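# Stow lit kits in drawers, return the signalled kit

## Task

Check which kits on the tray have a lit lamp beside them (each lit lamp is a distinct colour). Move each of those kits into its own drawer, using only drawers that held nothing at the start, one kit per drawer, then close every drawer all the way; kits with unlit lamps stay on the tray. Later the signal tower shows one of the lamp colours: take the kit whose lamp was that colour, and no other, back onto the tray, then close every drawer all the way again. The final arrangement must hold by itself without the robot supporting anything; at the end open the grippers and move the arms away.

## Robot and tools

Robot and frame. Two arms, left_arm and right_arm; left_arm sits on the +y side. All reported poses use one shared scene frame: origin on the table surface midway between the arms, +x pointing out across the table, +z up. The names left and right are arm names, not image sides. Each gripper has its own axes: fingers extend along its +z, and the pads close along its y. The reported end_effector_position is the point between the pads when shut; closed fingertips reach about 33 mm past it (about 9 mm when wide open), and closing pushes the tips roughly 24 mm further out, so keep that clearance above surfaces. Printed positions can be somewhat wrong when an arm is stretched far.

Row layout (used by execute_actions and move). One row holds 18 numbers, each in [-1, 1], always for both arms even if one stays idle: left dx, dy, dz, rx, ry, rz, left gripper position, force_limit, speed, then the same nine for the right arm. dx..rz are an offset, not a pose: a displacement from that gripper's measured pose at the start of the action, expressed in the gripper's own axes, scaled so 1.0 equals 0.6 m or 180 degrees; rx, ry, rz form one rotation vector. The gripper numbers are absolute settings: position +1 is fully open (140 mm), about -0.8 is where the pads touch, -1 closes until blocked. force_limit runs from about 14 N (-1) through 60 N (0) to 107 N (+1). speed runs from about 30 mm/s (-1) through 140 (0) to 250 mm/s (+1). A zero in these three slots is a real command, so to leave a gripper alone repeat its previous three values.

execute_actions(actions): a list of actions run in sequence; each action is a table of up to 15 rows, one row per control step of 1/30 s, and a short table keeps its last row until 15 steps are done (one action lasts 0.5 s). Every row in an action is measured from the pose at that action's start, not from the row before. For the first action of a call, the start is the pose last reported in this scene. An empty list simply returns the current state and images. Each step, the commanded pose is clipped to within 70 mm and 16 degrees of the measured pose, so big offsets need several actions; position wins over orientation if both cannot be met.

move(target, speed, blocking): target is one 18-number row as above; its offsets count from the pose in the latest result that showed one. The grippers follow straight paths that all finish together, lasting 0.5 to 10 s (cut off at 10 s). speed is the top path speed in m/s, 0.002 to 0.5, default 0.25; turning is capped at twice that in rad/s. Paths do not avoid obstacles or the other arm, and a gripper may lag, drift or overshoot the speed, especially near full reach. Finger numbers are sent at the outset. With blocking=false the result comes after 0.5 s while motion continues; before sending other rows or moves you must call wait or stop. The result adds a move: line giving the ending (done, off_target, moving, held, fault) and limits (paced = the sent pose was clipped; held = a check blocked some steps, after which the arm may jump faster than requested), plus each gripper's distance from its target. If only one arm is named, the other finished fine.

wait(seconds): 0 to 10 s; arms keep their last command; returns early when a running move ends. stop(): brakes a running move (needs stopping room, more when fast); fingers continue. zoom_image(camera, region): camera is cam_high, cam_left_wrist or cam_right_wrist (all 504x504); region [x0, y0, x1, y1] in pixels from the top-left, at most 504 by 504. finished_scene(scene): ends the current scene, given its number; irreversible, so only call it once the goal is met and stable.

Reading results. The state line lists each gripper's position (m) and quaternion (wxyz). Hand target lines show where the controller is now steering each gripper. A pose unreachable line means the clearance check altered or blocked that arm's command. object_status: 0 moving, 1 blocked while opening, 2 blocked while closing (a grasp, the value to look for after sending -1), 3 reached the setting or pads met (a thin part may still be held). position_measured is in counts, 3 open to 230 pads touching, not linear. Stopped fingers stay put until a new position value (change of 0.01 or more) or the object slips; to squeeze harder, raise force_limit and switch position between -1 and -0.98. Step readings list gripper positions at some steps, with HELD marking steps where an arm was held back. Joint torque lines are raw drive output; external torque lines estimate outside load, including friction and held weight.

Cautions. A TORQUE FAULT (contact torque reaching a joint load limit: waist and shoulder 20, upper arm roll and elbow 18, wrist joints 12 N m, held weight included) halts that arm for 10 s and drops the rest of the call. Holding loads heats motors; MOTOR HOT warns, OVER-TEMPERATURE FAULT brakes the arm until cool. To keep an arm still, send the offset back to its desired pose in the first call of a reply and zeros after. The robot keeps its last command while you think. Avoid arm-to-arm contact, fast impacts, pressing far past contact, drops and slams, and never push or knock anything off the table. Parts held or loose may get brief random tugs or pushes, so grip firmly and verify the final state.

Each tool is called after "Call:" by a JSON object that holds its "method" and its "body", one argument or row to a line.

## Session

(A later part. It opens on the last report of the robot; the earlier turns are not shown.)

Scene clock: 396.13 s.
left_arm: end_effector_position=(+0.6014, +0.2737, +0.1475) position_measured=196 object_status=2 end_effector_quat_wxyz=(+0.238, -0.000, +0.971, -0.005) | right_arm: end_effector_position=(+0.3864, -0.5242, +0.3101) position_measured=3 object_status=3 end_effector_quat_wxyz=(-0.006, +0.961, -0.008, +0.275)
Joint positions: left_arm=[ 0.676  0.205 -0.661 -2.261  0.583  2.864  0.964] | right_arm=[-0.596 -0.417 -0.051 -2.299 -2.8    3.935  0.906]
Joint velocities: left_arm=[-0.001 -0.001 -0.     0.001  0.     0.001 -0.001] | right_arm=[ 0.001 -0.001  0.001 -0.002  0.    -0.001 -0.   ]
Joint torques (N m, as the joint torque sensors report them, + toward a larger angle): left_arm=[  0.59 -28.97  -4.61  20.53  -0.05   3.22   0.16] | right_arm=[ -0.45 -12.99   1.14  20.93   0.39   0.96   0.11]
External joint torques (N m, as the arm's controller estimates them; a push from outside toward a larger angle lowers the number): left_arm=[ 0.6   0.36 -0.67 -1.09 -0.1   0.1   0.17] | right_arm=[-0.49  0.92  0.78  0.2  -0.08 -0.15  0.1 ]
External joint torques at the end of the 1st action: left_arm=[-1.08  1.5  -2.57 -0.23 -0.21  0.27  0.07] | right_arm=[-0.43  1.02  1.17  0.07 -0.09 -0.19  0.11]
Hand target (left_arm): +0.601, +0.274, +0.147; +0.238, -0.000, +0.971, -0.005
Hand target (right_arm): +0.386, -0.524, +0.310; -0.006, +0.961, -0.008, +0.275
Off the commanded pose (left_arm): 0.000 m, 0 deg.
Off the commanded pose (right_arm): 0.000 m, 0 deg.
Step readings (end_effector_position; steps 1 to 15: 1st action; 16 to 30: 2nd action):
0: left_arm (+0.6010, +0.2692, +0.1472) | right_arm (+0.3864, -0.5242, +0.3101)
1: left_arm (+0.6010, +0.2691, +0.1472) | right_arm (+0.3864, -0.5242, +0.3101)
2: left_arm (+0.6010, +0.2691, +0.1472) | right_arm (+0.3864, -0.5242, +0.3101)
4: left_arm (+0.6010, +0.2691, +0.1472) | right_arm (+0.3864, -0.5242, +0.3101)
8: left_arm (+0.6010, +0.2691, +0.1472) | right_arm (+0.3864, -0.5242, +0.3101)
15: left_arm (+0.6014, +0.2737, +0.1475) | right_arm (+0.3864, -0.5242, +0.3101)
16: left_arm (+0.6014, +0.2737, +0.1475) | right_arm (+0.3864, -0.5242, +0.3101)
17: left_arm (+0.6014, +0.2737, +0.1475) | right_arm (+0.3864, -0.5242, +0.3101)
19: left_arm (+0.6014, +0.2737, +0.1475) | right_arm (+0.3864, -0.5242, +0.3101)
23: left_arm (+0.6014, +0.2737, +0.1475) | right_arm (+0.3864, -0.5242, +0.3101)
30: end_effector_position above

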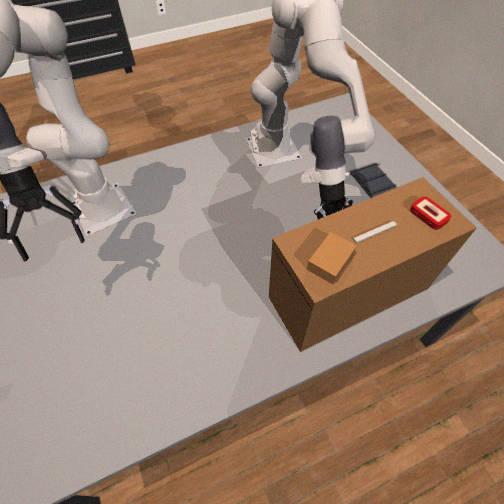

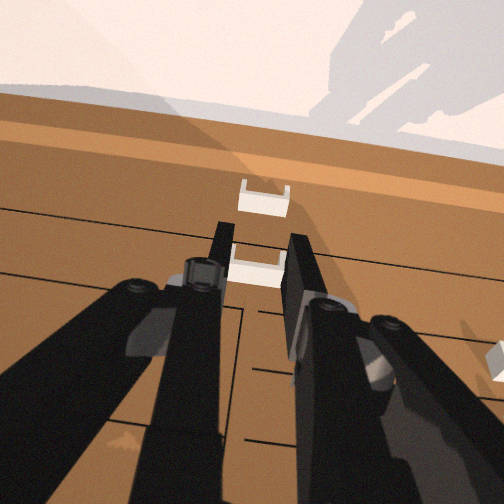

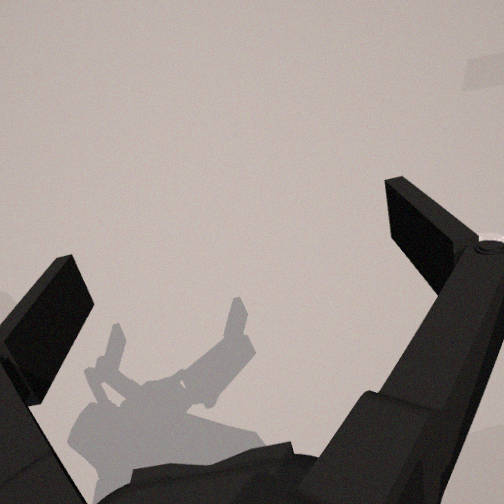

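Call:
{"method": "move", "body": {
  "target": [0.192,0,-0.1,0,0,0,-1,0.3,-0.3,0,0,0,0,0,0,1,0,0],
  "speed": 0.06
}}

Call:
{"method": "execute_actions", "body": {
  "actions": [
    [[0,0,0,0,0,0,0,0,0,0,0,0,0,0,0,1,0,0]]
  ]
}}

Call:
{"method": "move", "body": {
  "target": [-0.04,0,-0.15,0,0,0,0,0,0,0,0,0,0,0,0,1,0,0],
  "speed": 0.15
}}

Scene clock: 400.87 s.
left_arm: end_effector_position=(+0.4711, +0.2669, +0.1458) position_measured=197 object_status=2 end_effector_quat_wxyz=(+0.235, +0.001, +0.972, -0.007) | right_arm: end_effector_position=(+0.3864, -0.5242, +0.3101) position_measured=3 object_status=3 end_effector_quat_wxyz=(-0.006, +0.961, -0.008, +0.275)
Joint positions: left_arm=[ 0.43  -0.198 -0.529 -2.706 -0.005  2.999  1.33 ] | right_arm=[-0.596 -0.417 -0.051 -2.299 -2.8    3.935  0.906]
Joint velocities: left_arm=[-0.049  0.     0.055 -0.005 -0.001 -0.     0.042] | right_arm=[ 0.001 -0.     0.001 -0.001 -0.     0.     0.002]
Joint torques (N m, as the joint torque sensors report them, + toward a larger angle): left_arm=[  1.   -20.15   5.73  17.71  -1.03   3.17   0.35] | right_arm=[ -0.28 -12.74   1.61  20.9    0.36   0.99   0.13]
External joint torques (N m, as the arm's controller estimates them; a push from outside toward a larger angle lowers the number): left_arm=[ 0.93 -1.67  3.38 -2.35 -1.29 -0.07  0.36] | right_arm=[-0.34  1.05  1.23  0.21 -0.11 -0.12  0.12]
Hand target (left_arm): +0.470, +0.271, +0.146; +0.234, +0.003, +0.972, -0.005
Hand target (right_arm): +0.386, -0.524, +0.310; -0.006, +0.961, -0.008, +0.275
Off the commanded pose (left_arm): 0.007 m, 0 deg.
Off the commanded pose (right_arm): 0.000 m, 0 deg.
move: off_target (left_arm)

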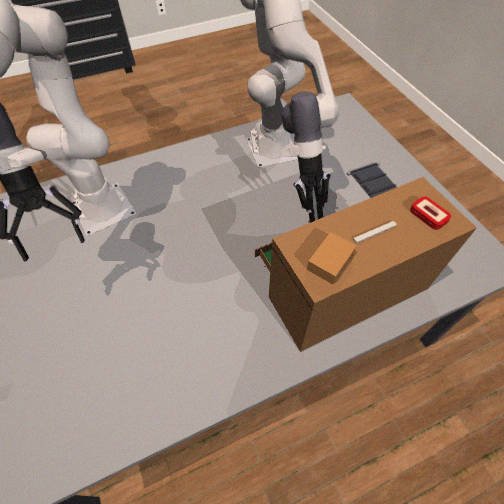

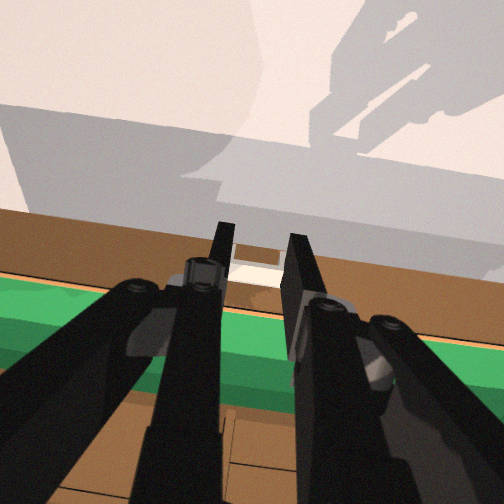

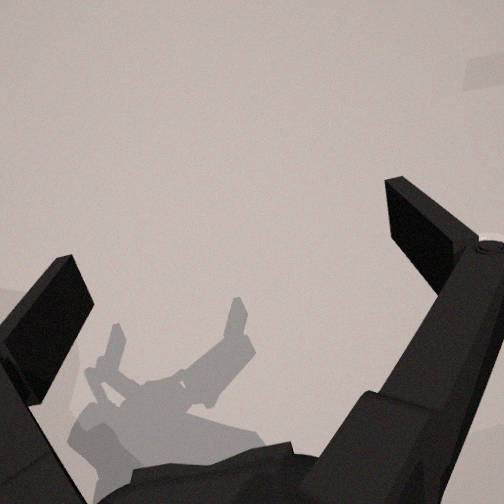

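Scene clock: 401.37 s.
left_arm: end_effector_position=(+0.4709, +0.2667, +0.1455) position_measured=129 object_status=0 end_effector_quat_wxyz=(+0.235, +0.002, +0.972, -0.007) | right_arm: end_effector_position=(+0.3864, -0.5242, +0.3101) position_measured=3 object_status=3 end_effector_quat_wxyz=(-0.006, +0.961, -0.008, +0.275)
Joint positions: left_arm=[ 0.43  -0.198 -0.529 -2.706 -0.005  2.999  1.33 ] | right_arm=[-0.596 -0.417 -0.051 -2.299 -2.8    3.935  0.906]
Joint velocities: left_arm=[-0.    -0.001 -0.001  0.    -0.001  0.    -0.001] | right_arm=[ 0.001  0.     0.001 -0.    -0.001 -0.     0.001]
Joint torques (N m, as the joint torque sensors report them, + toward a larger angle): left_arm=[ -0.03 -19.03   1.57  19.81   0.22   3.24   0.  ] | right_arm=[ -0.33 -12.79   1.42  21.21   0.36   0.96   0.13]
External joint torques (N m, as the arm's controller estimates them; a push from outside toward a larger angle lowers the number): left_arm=[-0.06 -0.49 -0.77 -0.24 -0.03  0.    0.02] | right_arm=[-0.36  1.15  1.09  0.45 -0.1  -0.15  0.11]
Hand target (left_arm): +0.471, +0.267, +0.146; +0.235, +0.001, +0.972, -0.007
Hand target (right_arm): +0.386, -0.524, +0.310; -0.006, +0.961, -0.008, +0.275
Off the commanded pose (left_arm): 0.000 m, 0 deg.
Off the commanded pose (right_arm): 0.000 m, 0 deg.
Step readings (end_effector_position):
0: left_arm (+0.4711, +0.2669, +0.1458) | right_arm (+0.3864, -0.5242, +0.3101)
1: left_arm (+0.4711, +0.2669, +0.1458) | right_arm (+0.3864, -0.5242, +0.3101)
2: left_arm (+0.4709, +0.2667, +0.1455) | right_arm (+0.3864, -0.5242, +0.3101)
4: left_arm (+0.4709, +0.2667, +0.1455) | right_arm (+0.3864, -0.5242, +0.3101)
8: left_arm (+0.4709, +0.2667, +0.1455) | right_arm (+0.3864, -0.5242, +0.3101)
15: end_effector_position above

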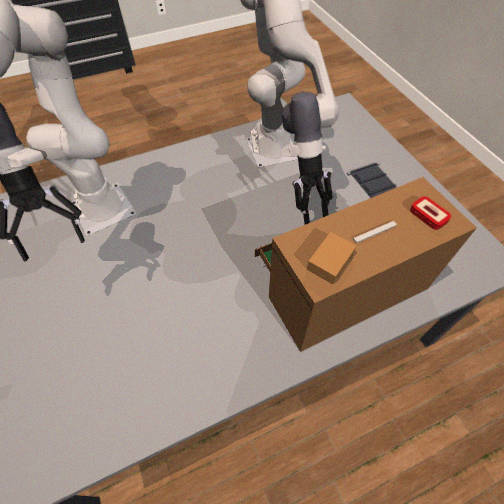

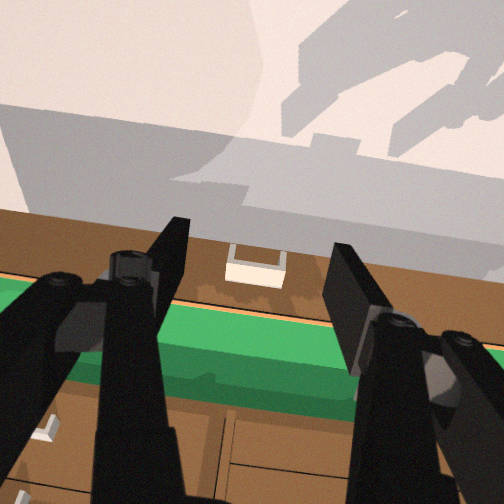

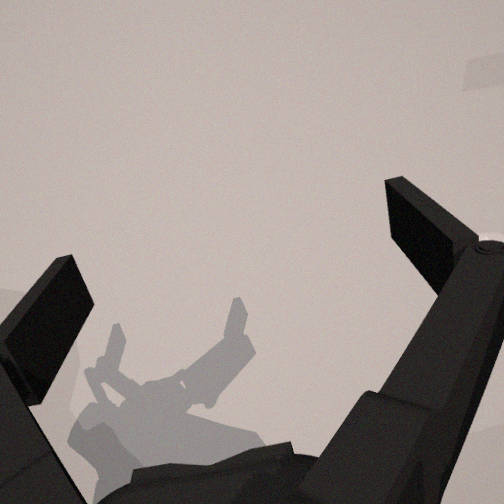

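Scene clock: 402.70 s.
left_arm: end_effector_position=(+0.4508, +0.2709, +0.2362) position_measured=129 object_status=3 end_effector_quat_wxyz=(+0.235, -0.003, +0.972, -0.003) | right_arm: end_effector_position=(+0.3864, -0.5242, +0.3101) position_measured=3 object_status=3 end_effector_quat_wxyz=(-0.006, +0.961, -0.008, +0.275)
Joint positions: left_arm=[ 0.25  -0.462 -0.355 -2.675 -0.12   2.702  1.419] | right_arm=[-0.596 -0.417 -0.051 -2.299 -2.8    3.935  0.906]
Joint velocities: left_arm=[ 0.001  0.001 -0.001 -0.001 -0.    -0.011  0.008] | right_arm=[-0.     0.001 -0.    -0.     0.    -0.001 -0.001]
Joint torques (N m, as the joint torque sensors report them, + toward a larger angle): left_arm=[ -0.45 -16.44   3.83  23.51   0.81   2.8    0.28] | right_arm=[ -0.44 -12.93   1.26  21.07   0.35   0.96   0.12]
External joint torques (N m, as the arm's controller estimates them; a push from outside toward a larger angle lowers the number): left_arm=[-0.46 -2.24  0.43  0.36  0.25 -0.45  0.3 ] | right_arm=[-0.45  0.96  0.94  0.35 -0.11 -0.15  0.11]
Hand target (left_arm): +0.450, +0.270, +0.237; +0.235, +0.001, +0.972, -0.003
Hand target (right_arm): +0.386, -0.524, +0.310; -0.006, +0.961, -0.008, +0.275
Off the commanded pose (left_arm): 0.003 m, 1 deg.
Off the commanded pose (right_arm): 0.000 m, 0 deg.
move: done

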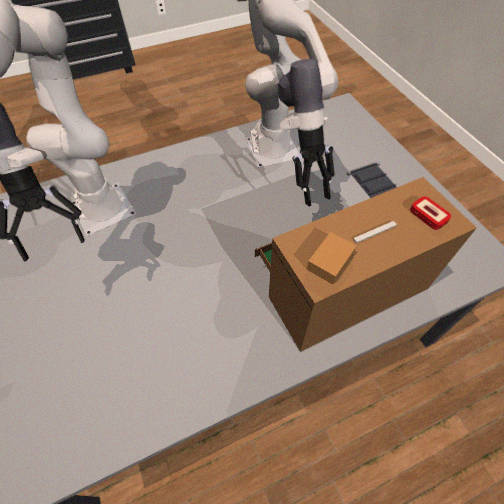

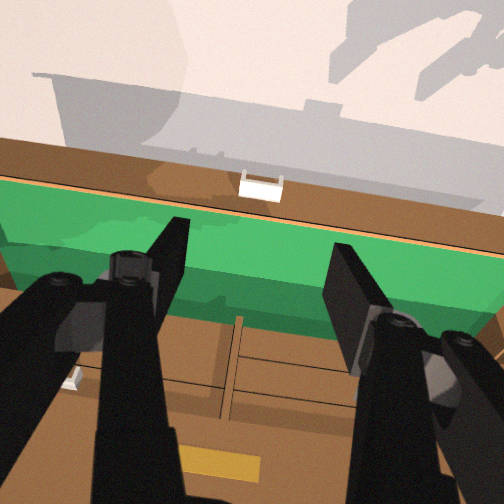

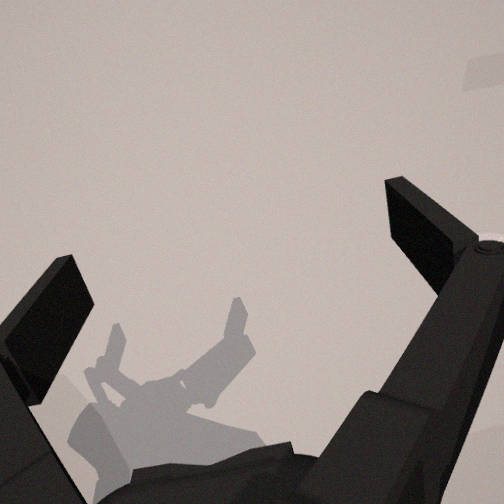

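Call:
{"method": "move", "body": {
  "target": [-0.02,0.688,0.067,0,0.151,0,0.22,0,0,0,0,0,0,0,0,1,0,0]
}}

Call:
{"method": "move", "body": {
  "target": [0,0,0.235,0,0,0,0.22,0,0,0,0,0,0,0,0,1,0,0],
  "speed": 0.2
}}

Scene clock: 407.80 s.
left_arm: end_effector_position=(+0.4745, +0.6876, +0.1978) position_measured=101 object_status=3 end_effector_quat_wxyz=(-0.003, -0.009, +1.000, -0.003) | right_arm: end_effector_position=(+0.3864, -0.5242, +0.3101) position_measured=3 object_status=3 end_effector_quat_wxyz=(-0.006, +0.961, -0.008, +0.275)
Joint positions: left_arm=[ 0.446  0.245  0.254 -1.811 -0.071  2.039  2.144] | right_arm=[-0.596 -0.417 -0.051 -2.299 -2.8    3.935  0.906]
Joint velocities: left_arm=[ 0.     0.001  0.001  0.    -0.002 -0.007  0.03 ] | right_arm=[ 0.001  0.001 -0.001  0.001  0.    -0.     0.001]
Joint torques (N m, as the joint torque sensors report them, + toward a larger angle): left_arm=[  1.87 -35.75   0.83  24.6   -0.37   1.99   0.28] | right_arm=[ -0.49 -13.28   1.3   21.17   0.35   0.94   0.1 ]
External joint torques (N m, as the arm's controller estimates them; a push from outside toward a larger angle lowers the number): left_arm=[ 1.81  2.69 -1.42  0.83 -1.13 -0.4   0.28] | right_arm=[-0.48  0.56  1.01  0.4  -0.11 -0.16  0.08]
Hand target (left_arm): +0.475, +0.687, +0.198; -0.003, -0.004, +1.000, -0.006
Hand target (right_arm): +0.386, -0.524, +0.310; -0.006, +0.961, -0.008, +0.275
Off the commanded pose (left_arm): 0.007 m, 1 deg.
Off the commanded pose (right_arm): 0.000 m, 0 deg.
move: off_target (left_arm)

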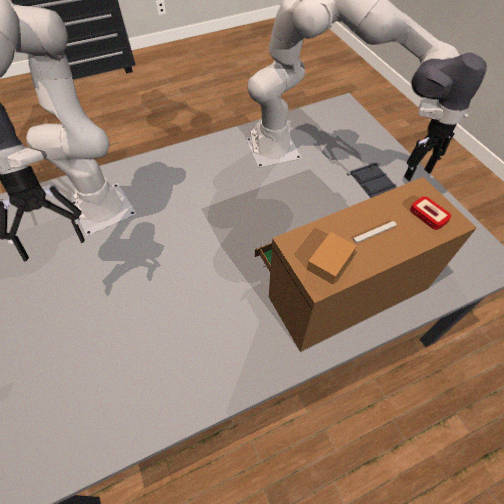

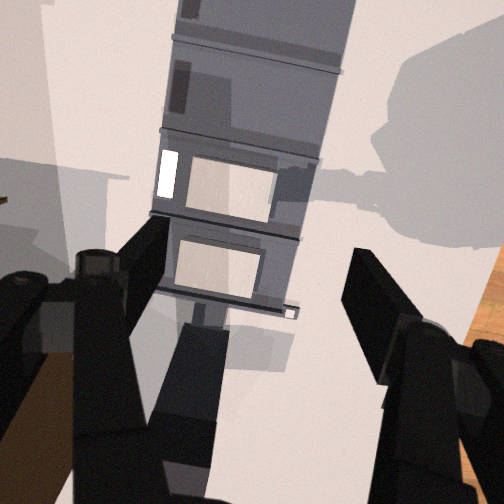

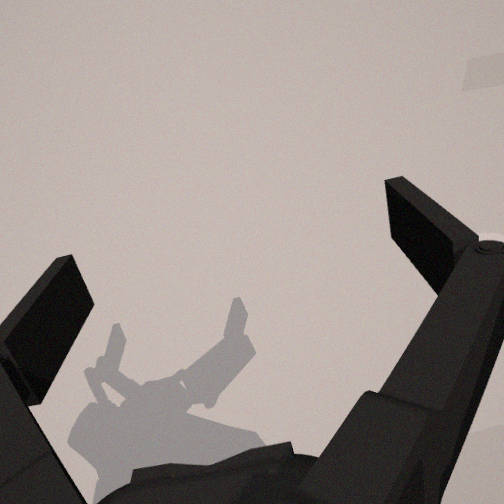

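Scene clock: 409.17 s.
left_arm: end_effector_position=(+0.4748, +0.6830, +0.0553) position_measured=101 object_status=3 end_effector_quat_wxyz=(-0.005, -0.008, +1.000, -0.006) | right_arm: end_effector_position=(+0.3864, -0.5242, +0.3101) position_measured=3 object_status=3 end_effector_quat_wxyz=(-0.006, +0.961, -0.008, +0.275)
Joint positions: left_arm=[ 0.461  0.428  0.225 -1.936 -0.136  2.336  2.183] | right_arm=[-0.596 -0.417 -0.051 -2.299 -2.8    3.935  0.906]
Joint velocities: left_arm=[ 0.001 -0.001 -0.002 -0.    -0.002  0.013  0.007] | right_arm=[ 0.002  0.    -0.    -0.001  0.    -0.    -0.002]
Joint torques (N m, as the joint torque sensors report them, + toward a larger angle): left_arm=[  2.39 -39.61   1.99  20.99  -0.49   2.7    0.3 ] | right_arm=[ -0.51 -12.89   1.4   21.08   0.37   0.97   0.12]
External joint torques (N m, as the arm's controller estimates them; a push from outside toward a larger angle lowers the number): left_arm=[ 2.31  2.11 -1.5  -0.31 -1.09  0.33  0.3 ] | right_arm=[-0.59  0.99  0.99  0.32 -0.11 -0.14  0.11]
Hand target (left_arm): +0.477, +0.684, +0.056; -0.002, -0.007, +1.000, -0.006
Hand target (right_arm): +0.386, -0.524, +0.310; -0.006, +0.961, -0.008, +0.275
Off the commanded pose (left_arm): 0.004 m, 0 deg.
Off the commanded pose (right_arm): 0.000 m, 0 deg.
move: off_target (left_arm)

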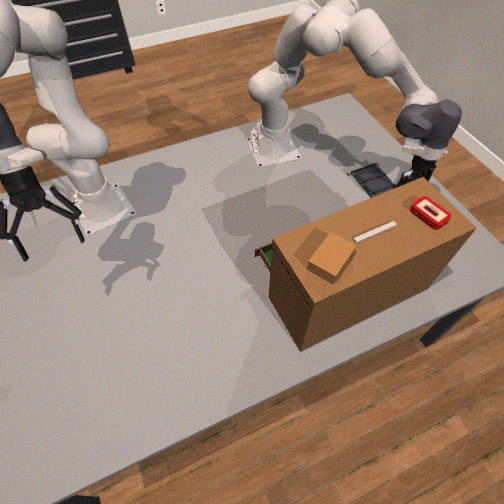

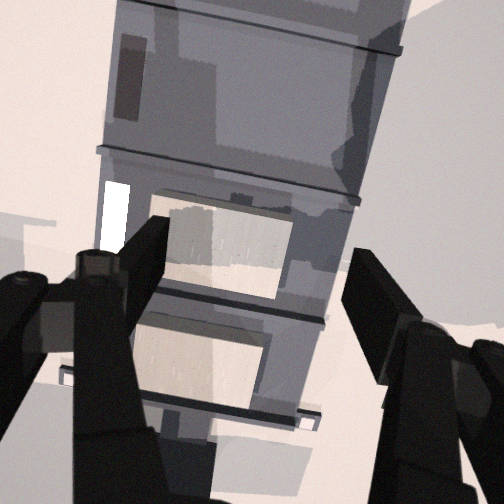

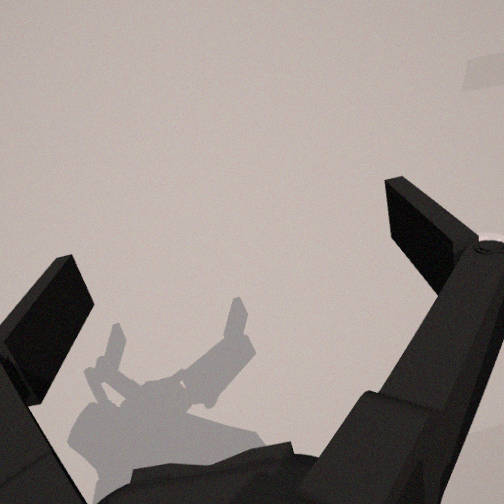

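Call:
{"method": "move", "body": {
  "target": [-0.005,-0.04,-0.01,0,0,0,0.22,0,0,0,0,0,0,0,0,1,0,0],
  "speed": 0.06
}}

Scene clock: 411.40 s.
left_arm: end_effector_position=(+0.4797, +0.6590, +0.0618) position_measured=101 object_status=3 end_effector_quat_wxyz=(-0.004, -0.004, +1.000, -0.007) | right_arm: end_effector_position=(+0.3864, -0.5242, +0.3101) position_measured=3 object_status=3 end_effector_quat_wxyz=(-0.006, +0.961, -0.008, +0.275)
Joint positions: left_arm=[ 0.42   0.396  0.228 -1.968 -0.133  2.338  2.154] | right_arm=[-0.596 -0.417 -0.051 -2.299 -2.8    3.935  0.906]
Joint velocities: left_arm=[-0.002  0.001  0.014 -0.004 -0.001 -0.    -0.025] | right_arm=[ 0.     0.     0.     0.     0.001 -0.001  0.001]
Joint torques (N m, as the joint torque sensors report them, + toward a larger angle): left_arm=[ -1.16 -40.69   3.44  18.91   1.51   2.26  -0.11] | right_arm=[ -0.53 -13.     1.14  21.     0.37   0.94   0.1 ]
External joint torques (N m, as the arm's controller estimates them; a push from outside toward a larger angle lowers the number): left_arm=[-1.19 -0.06  0.25 -2.34  0.91 -0.1  -0.11] | right_arm=[-0.51  0.87  0.87  0.24 -0.09 -0.16  0.08]
Hand target (left_arm): +0.478, +0.659, +0.062; -0.005, -0.008, +1.000, -0.006
Hand target (right_arm): +0.386, -0.524, +0.310; -0.006, +0.961, -0.008, +0.275
Off the commanded pose (left_arm): 0.001 m, 1 deg.
Off the commanded pose (right_arm): 0.000 m, 0 deg.
move: done

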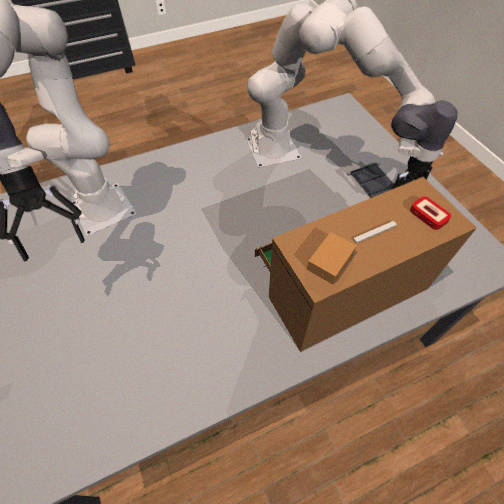

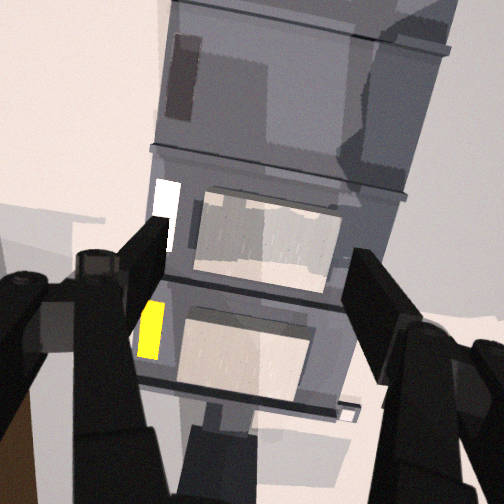

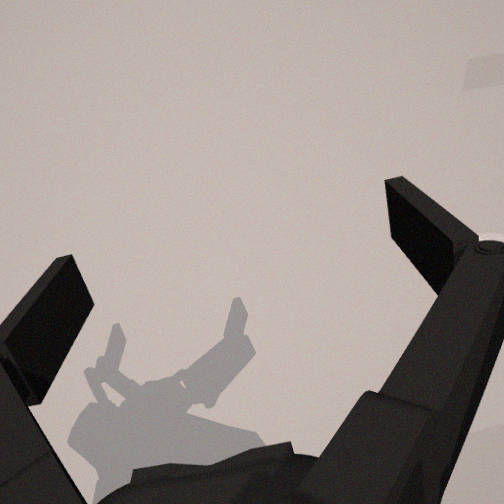

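Call:
{"method": "move", "body": {
  "target": [0,0.005,0.038,0,0,0,0.22,0,0,0,0,0,0,0,0,1,0,0],
  "speed": 0.05
}}

Call:
{"method": "execute_actions", "body": {
  "actions": [
    [[0,0,0,0,0,0,-1,0,-0.6,0,0,0,0,0,0,1,0,0]],
    [[0,0,0,0,0,0,-1,0,-0.6,0,0,0,0,0,0,1,0,0]]
  ]
}}

Call:
{"method": "move", "body": {
  "target": [0,0,-0.3,0,0,0,-1,0,-0.6,0,0,0,0,0,0,1,0,0],
  "speed": 0.18
}}

Scene clock: 415.13 s.
left_arm: end_effector_position=(+0.4787, +0.6607, +0.0393) position_measured=101 object_status=3 end_effector_quat_wxyz=(-0.006, -0.005, +1.000, -0.007) | right_arm: end_effector_position=(+0.3864, -0.5242, +0.3101) position_measured=3 object_status=3 end_effector_quat_wxyz=(-0.006, +0.961, -0.008, +0.275)
Joint positions: left_arm=[ 0.429  0.438  0.219 -1.969 -0.143  2.375  2.16 ] | right_arm=[-0.596 -0.417 -0.051 -2.299 -2.8    3.935  0.906]
Joint velocities: left_arm=[ 0.005 -0.001 -0.004  0.001  0.     0.016  0.011] | right_arm=[-0.    -0.001 -0.001 -0.001  0.002  0.     0.004]
Joint torques (N m, as the joint torque sensors report them, + toward a larger angle): left_arm=[  2.13 -39.19   2.03  20.44  -0.54   2.77   0.35] | right_arm=[ -0.56 -12.9    1.44  20.99   0.39   0.95   0.1 ]
External joint torques (N m, as the arm's controller estimates them; a push from outside toward a larger angle lowers the number): left_arm=[ 2.12  2.37 -1.4  -0.4  -1.13  0.4   0.35] | right_arm=[-0.53  1.01  1.18  0.25 -0.07 -0.16  0.09]
Hand target (left_arm): +0.480, +0.661, +0.039; -0.004, -0.003, +1.000, -0.007
Hand target (right_arm): +0.386, -0.524, +0.310; -0.006, +0.961, -0.008, +0.275
Off the commanded pose (left_arm): 0.001 m, 0 deg.
Off the commanded pose (right_arm): 0.000 m, 0 deg.
move: done

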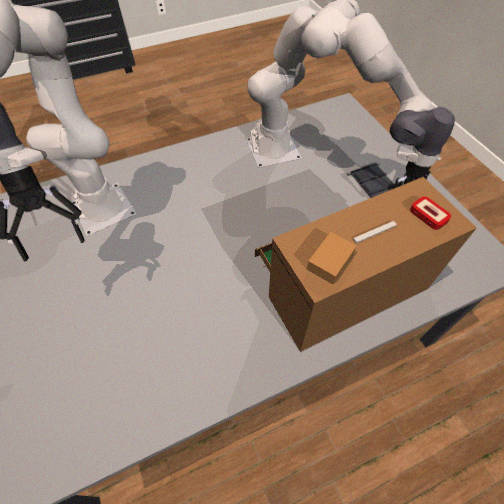

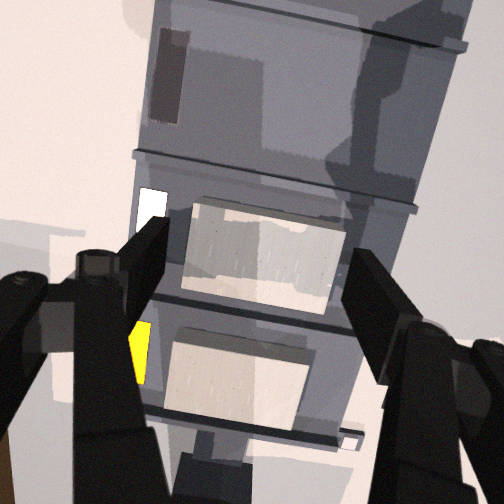

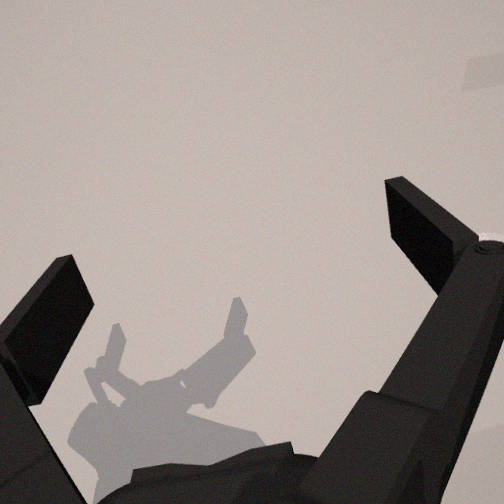

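Scene clock: 416.13 s.
left_arm: end_effector_position=(+0.4790, +0.6608, +0.0398) position_measured=133 object_status=2 end_effector_quat_wxyz=(-0.006, -0.005, +1.000, -0.007) | right_arm: end_effector_position=(+0.3864, -0.5242, +0.3101) position_measured=3 object_status=3 end_effector_quat_wxyz=(-0.006, +0.961, -0.008, +0.275)
Joint positions: left_arm=[ 0.429  0.437  0.219 -1.969 -0.143  2.375  2.16 ] | right_arm=[-0.596 -0.417 -0.051 -2.299 -2.8    3.935  0.906]
Joint velocities: left_arm=[-0.001  0.001  0.001 -0.001  0.001 -0.001 -0.001] | right_arm=[ 0.001 -0.001  0.001 -0.     0.001  0.    -0.   ]
Joint torques (N m, as the joint torque sensors report them, + toward a larger angle): left_arm=[  0.09 -40.59   3.46  20.94   0.51   2.43   0.12] | right_arm=[ -0.56 -12.87   1.49  21.04   0.34   0.93   0.13]
External joint torques (N m, as the arm's controller estimates them; a push from outside toward a larger angle lowers the number): left_arm=[ 0.08  0.84  0.05  0.16 -0.07  0.07  0.12] | right_arm=[-0.63  1.04  1.11  0.3  -0.14 -0.18  0.12]
External joint torques at the end of the 1st action: left_arm=[ 0.38  2.24 -0.68 -0.6  -0.04 -0.02  0.14] | right_arm=[-0.32  1.02  0.92  0.32 -0.08 -0.16  0.1 ]
Hand target (left_arm): +0.479, +0.661, +0.040; -0.006, -0.005, +1.000, -0.007
Hand target (right_arm): +0.386, -0.524, +0.310; -0.006, +0.961, -0.008, +0.275
Off the commanded pose (left_arm): 0.000 m, 0 deg.
Off the commanded pose (right_arm): 0.000 m, 0 deg.
Step readings (end_effector_position; steps 1 to 15: 1st action; 16 to 30: 2nd action):
0: left_arm (+0.4787, +0.6607, +0.0393) | right_arm (+0.3864, -0.5242, +0.3101)
1: left_arm (+0.4787, +0.6607, +0.0393) | right_arm (+0.3864, -0.5242, +0.3101)
2: left_arm (+0.4787, +0.6607, +0.0393) | right_arm (+0.3864, -0.5242, +0.3101)
4: left_arm (+0.4787, +0.6607, +0.0393) | right_arm (+0.3864, -0.5242, +0.3101)
8: left_arm (+0.4789, +0.6608, +0.0398) | right_arm (+0.3864, -0.5242, +0.3101)
15: left_arm (+0.4790, +0.6608, +0.0398) | right_arm (+0.3864, -0.5242, +0.3101)
16: left_arm (+0.4790, +0.6608, +0.0398) | right_arm (+0.3864, -0.5242, +0.3101)
17: left_arm (+0.4790, +0.6608, +0.0398) | right_arm (+0.3864, -0.5242, +0.3101)
19: left_arm (+0.4790, +0.6608, +0.0398) | right_arm (+0.3864, -0.5242, +0.3101)
23: left_arm (+0.4790, +0.6608, +0.0398) | right_arm (+0.3864, -0.5242, +0.3101)
30: end_effector_position above

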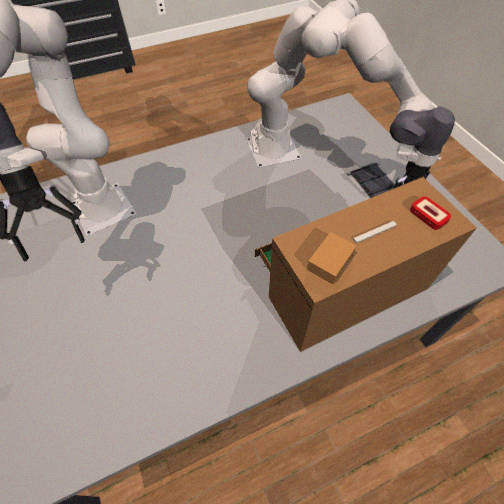

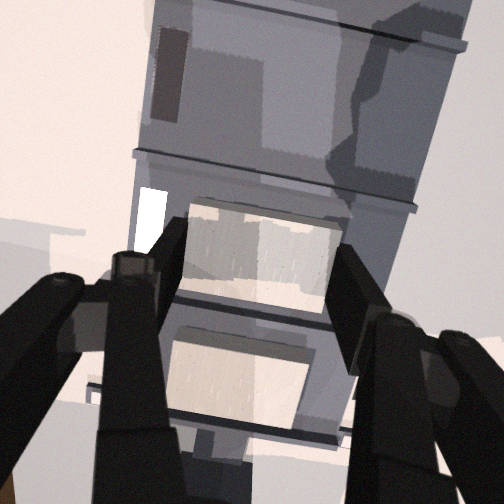

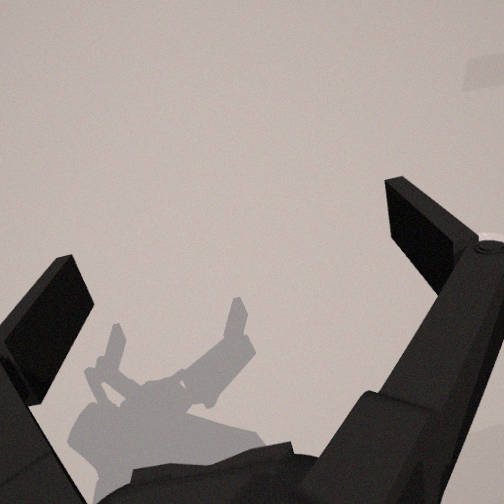

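Scene clock: 417.83 s.
left_arm: end_effector_position=(+0.4783, +0.6654, +0.2206) position_measured=133 object_status=2 end_effector_quat_wxyz=(-0.005, -0.006, +1.000, -0.005) | right_arm: end_effector_position=(+0.3864, -0.5242, +0.3101) position_measured=3 object_status=3 end_effector_quat_wxyz=(-0.006, +0.961, -0.008, +0.275)
Joint positions: left_arm=[ 0.415  0.207  0.249 -1.801 -0.059  1.988  2.108] | right_arm=[-0.596 -0.417 -0.051 -2.299 -2.8    3.935  0.906]
Joint velocities: left_arm=[ 0.001  0.001  0.002  0.001  0.    -0.009 -0.006] | right_arm=[ 0.002  0.     0.001  0.001  0.002 -0.    -0.001]
Joint torques (N m, as the joint torque sensors report them, + toward a larger angle): left_arm=[ -0.7  -35.88   1.11  25.22   1.62   2.08   0.  ] | right_arm=[ -0.47 -13.06   1.4   21.11   0.35   0.98   0.1 ]
External joint torques (N m, as the arm's controller estimates them; a push from outside toward a larger angle lowers the number): left_arm=[-0.85  1.61 -0.84  1.23  0.84 -0.3   0.  ] | right_arm=[-0.52  0.82  1.03  0.32 -0.12 -0.13  0.09]
Hand target (left_arm): +0.478, +0.666, +0.221; -0.007, -0.007, +1.000, -0.003
Hand target (right_arm): +0.386, -0.524, +0.310; -0.006, +0.961, -0.008, +0.275
Off the commanded pose (left_arm): 0.004 m, 0 deg.
Off the commanded pose (right_arm): 0.000 m, 0 deg.
move: off_target (left_arm)

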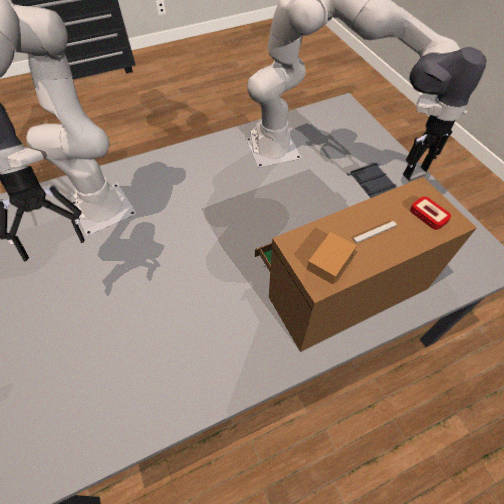

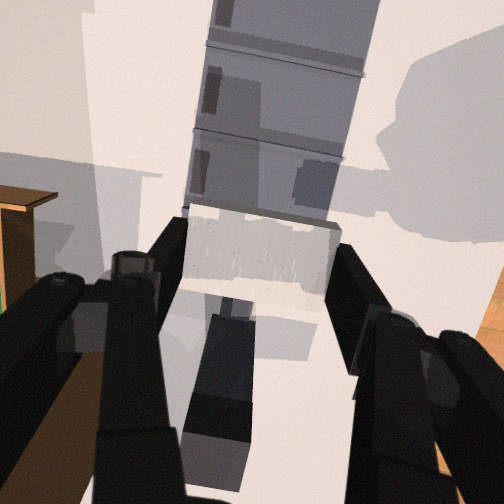

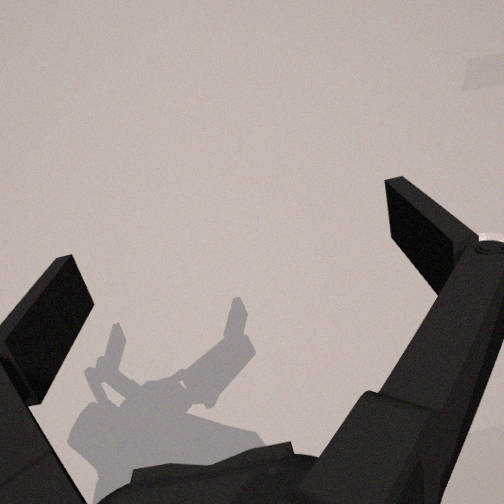

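Call:
{"method": "move", "body": {
  "target": [-0.09,-0.635,0.005,0,0,0,-1,0,-0.6,0,0,0,0,0,0,1,0,0]
}}

Call:
{"method": "move", "body": {
  "target": [0,0,0.09,0,0,0,-1,0,-0.6,0,0,0,0,0,0,1,0,0],
  "speed": 0.1
}}

Scene clock: 421.43 s.
left_arm: end_effector_position=(+0.5382, +0.2848, +0.2243) position_measured=133 object_status=2 end_effector_quat_wxyz=(-0.001, -0.001, +1.000, -0.004) | right_arm: end_effector_position=(+0.3864, -0.5242, +0.3101) position_measured=3 object_status=3 end_effector_quat_wxyz=(-0.006, +0.961, -0.008, +0.275)
Joint positions: left_arm=[-0.003  0.151  0.003 -1.864 -0.009  2.014  1.437] | right_arm=[-0.596 -0.417 -0.051 -2.299 -2.8    3.935  0.906]
Joint velocities: left_arm=[ 0.    -0.001  0.001  0.001  0.001 -0.002 -0.032] | right_arm=[-0.001  0.    -0.     0.     0.001  0.    -0.   ]
Joint torques (N m, as the joint torque sensors report them, + toward a larger angle): left_arm=[ -1.21 -35.09   0.41  25.09   1.72   2.02  -0.16] | right_arm=[ -0.43 -13.2    1.22  20.94   0.34   0.95   0.1 ]
External joint torques (N m, as the arm's controller estimates them; a push from outside toward a larger angle lowers the number): left_arm=[-1.24  1.92  0.24  0.99  0.99 -0.41 -0.16] | right_arm=[-0.4   0.73  0.95  0.18 -0.12 -0.16  0.08]
Hand target (left_arm): +0.539, +0.285, +0.225; -0.001, -0.006, +1.000, -0.002
Hand target (right_arm): +0.386, -0.524, +0.310; -0.006, +0.961, -0.008, +0.275
Off the commanded pose (left_arm): 0.004 m, 1 deg.
Off the commanded pose (right_arm): 0.000 m, 0 deg.
move: off_target (left_arm)

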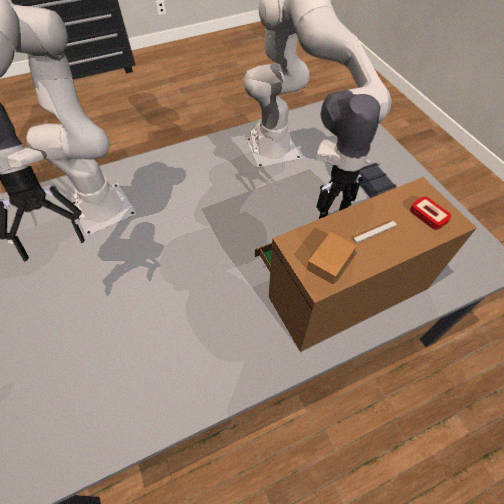

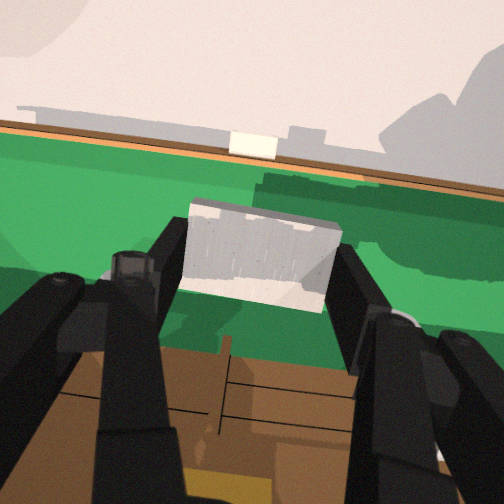

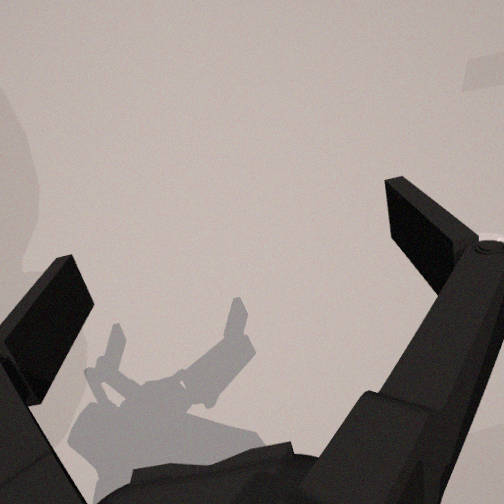

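Scene clock: 422.53 s.
left_arm: end_effector_position=(+0.5375, +0.2851, +0.1698) position_measured=133 object_status=2 end_effector_quat_wxyz=(-0.003, -0.002, +1.000, -0.003) | right_arm: end_effector_position=(+0.3864, -0.5242, +0.3101) position_measured=3 object_status=3 end_effector_quat_wxyz=(-0.006, +0.961, -0.008, +0.275)
Joint positions: left_arm=[-0.003  0.201  0.003 -1.938 -0.009  2.135  1.437] | right_arm=[-0.596 -0.417 -0.051 -2.299 -2.8    3.935  0.906]
Joint velocities: left_arm=[ 0.001  0.002 -0.001  0.    -0.001  0.011 -0.001] | right_arm=[-0.001  0.     0.001 -0.001  0.001 -0.001 -0.   ]
Joint torques (N m, as the joint torque sensors report them, + toward a larger angle): left_arm=[ -0.83 -37.09  -1.16  21.63  -0.06   2.97   0.1 ] | right_arm=[ -0.62 -13.06   1.5   20.98   0.34   0.96   0.1 ]
External joint torques (N m, as the arm's controller estimates them; a push from outside toward a larger angle lowers the number): left_arm=[-0.92  0.71 -1.44 -1.69 -0.74  0.57  0.1 ] | right_arm=[-0.61  0.86  1.21  0.23 -0.13 -0.15  0.09]
Hand target (left_arm): +0.538, +0.283, +0.170; -0.001, -0.000, +1.000, -0.005
Hand target (right_arm): +0.386, -0.524, +0.310; -0.006, +0.961, -0.008, +0.275
Off the commanded pose (left_arm): 0.001 m, 0 deg.
Off the commanded pose (right_arm): 0.000 m, 0 deg.
move: done

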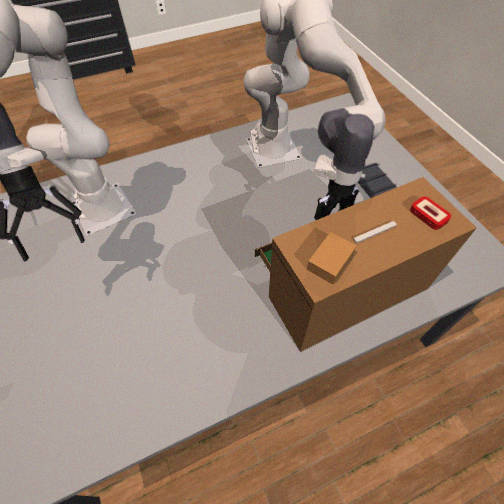

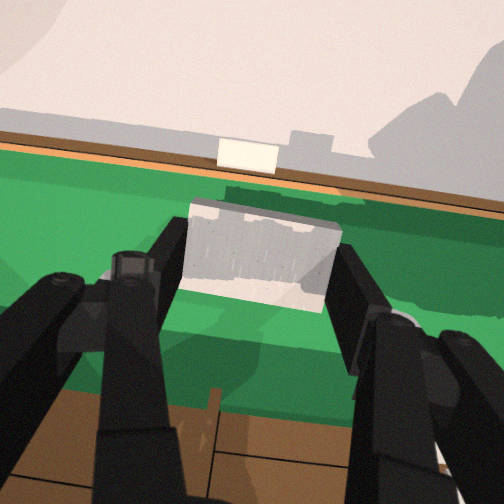

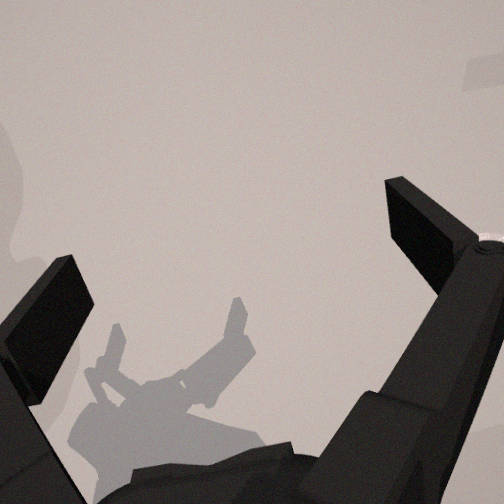

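Call:
{"method": "move", "body": {
  "target": [-0.012,0,0.025,0,0,0,-1,0,-0.6,0,0,0,0,0,0,1,0,0],
  "speed": 0.04
}}

Call:
{"method": "move", "body": {
  "target": [0,0,0.013,0,0,0,-1,0,-0.6,0,0,0,0,0,0,1,0,0],
  "speed": 0.02
}}

Scene clock: 424.57 s.
left_arm: end_effector_position=(+0.5414, +0.2846, +0.1531) position_measured=133 object_status=2 end_effector_quat_wxyz=(-0.007, -0.002, +1.000, -0.003) | right_arm: end_effector_position=(+0.3864, -0.5242, +0.3101) position_measured=3 object_status=3 end_effector_quat_wxyz=(-0.006, +0.961, -0.008, +0.275)
Joint positions: left_arm=[-0.003  0.238  0.003 -1.931 -0.009  2.156  1.437] | right_arm=[-0.596 -0.417 -0.051 -2.299 -2.8    3.935  0.906]
Joint velocities: left_arm=[ 0.002  0.002 -0.     0.005 -0.001  0.01  -0.002] | right_arm=[ 0.001  0.    -0.001  0.     0.001 -0.    -0.001]
Joint torques (N m, as the joint torque sensors report them, + toward a larger angle): left_arm=[  0.73 -36.5    0.05  24.18   0.33   2.98   0.19] | right_arm=[ -0.46 -13.1    1.64  21.08   0.34   0.96   0.12]
External joint torques (N m, as the arm's controller estimates them; a push from outside toward a larger angle lowers the number): left_arm=[ 0.8   2.19 -0.13  1.14 -0.33  0.62  0.19] | right_arm=[-0.49  0.75  1.31  0.33 -0.12 -0.14  0.11]
Hand target (left_arm): +0.545, +0.285, +0.155; -0.003, -0.002, +1.000, -0.004
Hand target (right_arm): +0.386, -0.524, +0.310; -0.006, +0.961, -0.008, +0.275
Off the commanded pose (left_arm): 0.004 m, 0 deg.
Off the commanded pose (right_arm): 0.000 m, 0 deg.
move: off_target (left_arm)

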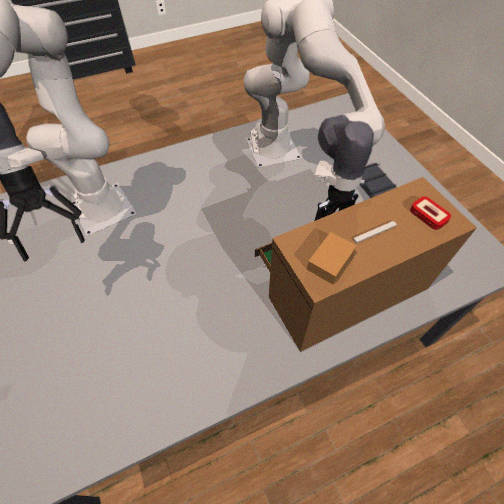

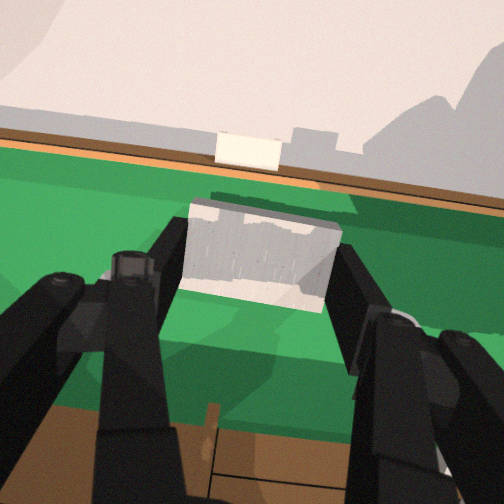

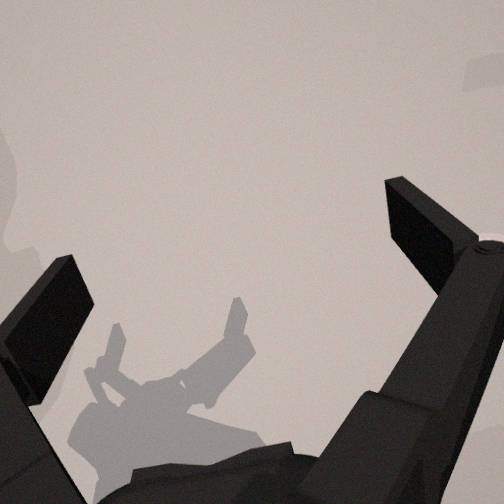

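Scene clock: 425.27 s.
left_arm: end_effector_position=(+0.5407, +0.2848, +0.1460) position_measured=133 object_status=2 end_effector_quat_wxyz=(-0.008, -0.002, +1.000, -0.002) | right_arm: end_effector_position=(+0.3864, -0.5242, +0.3101) position_measured=3 object_status=3 end_effector_quat_wxyz=(-0.006, +0.961, -0.008, +0.275)
Joint positions: left_arm=[-0.003  0.246  0.003 -1.937 -0.009  2.168  1.437] | right_arm=[-0.596 -0.417 -0.051 -2.299 -2.8    3.935  0.906]
Joint velocities: left_arm=[-0.001  0.001  0.001 -0.    -0.001  0.011 -0.001] | right_arm=[-0.     0.001  0.    -0.001 -0.    -0.    -0.001]
Joint torques (N m, as the joint torque sensors report them, + toward a larger angle): left_arm=[  0.13 -37.61  -0.18  21.86   0.47   2.8    0.11] | right_arm=[ -0.24 -13.01   1.44  21.09   0.36   0.94   0.06]
External joint torques (N m, as the arm's controller estimates them; a push from outside toward a larger angle lowers the number): left_arm=[ 0.08  1.33 -0.47 -1.16 -0.19  0.43  0.11] | right_arm=[-0.21  0.88  1.16  0.36 -0.1  -0.17  0.05]
Hand target (left_arm): +0.541, +0.284, +0.145; -0.007, -0.002, +1.000, -0.003
Hand target (right_arm): +0.386, -0.524, +0.310; -0.006, +0.961, -0.008, +0.275
Off the commanded pose (left_arm): 0.001 m, 0 deg.
Off the commanded pose (right_arm): 0.000 m, 0 deg.
move: done

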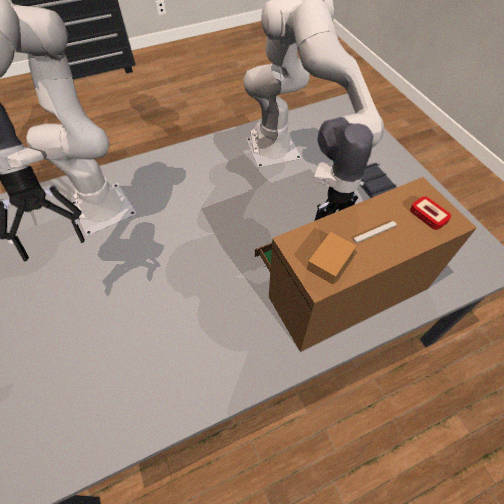

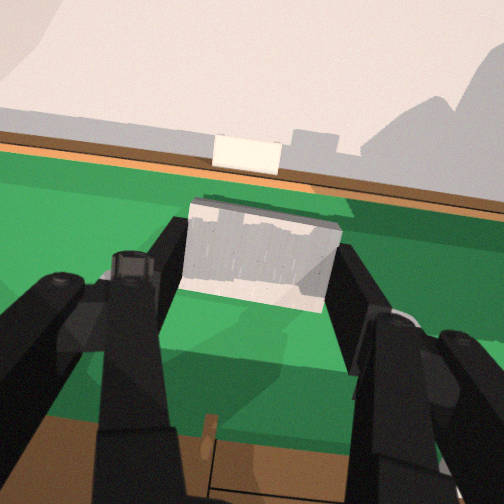

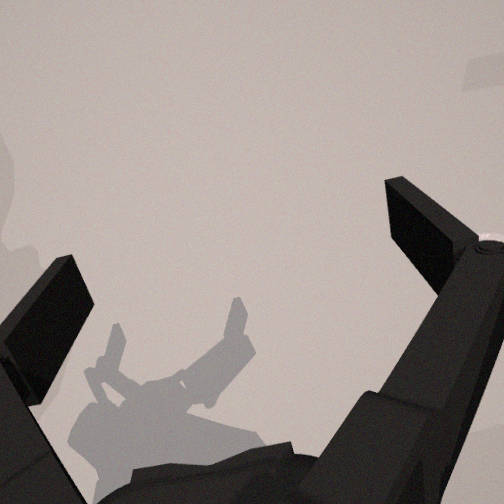

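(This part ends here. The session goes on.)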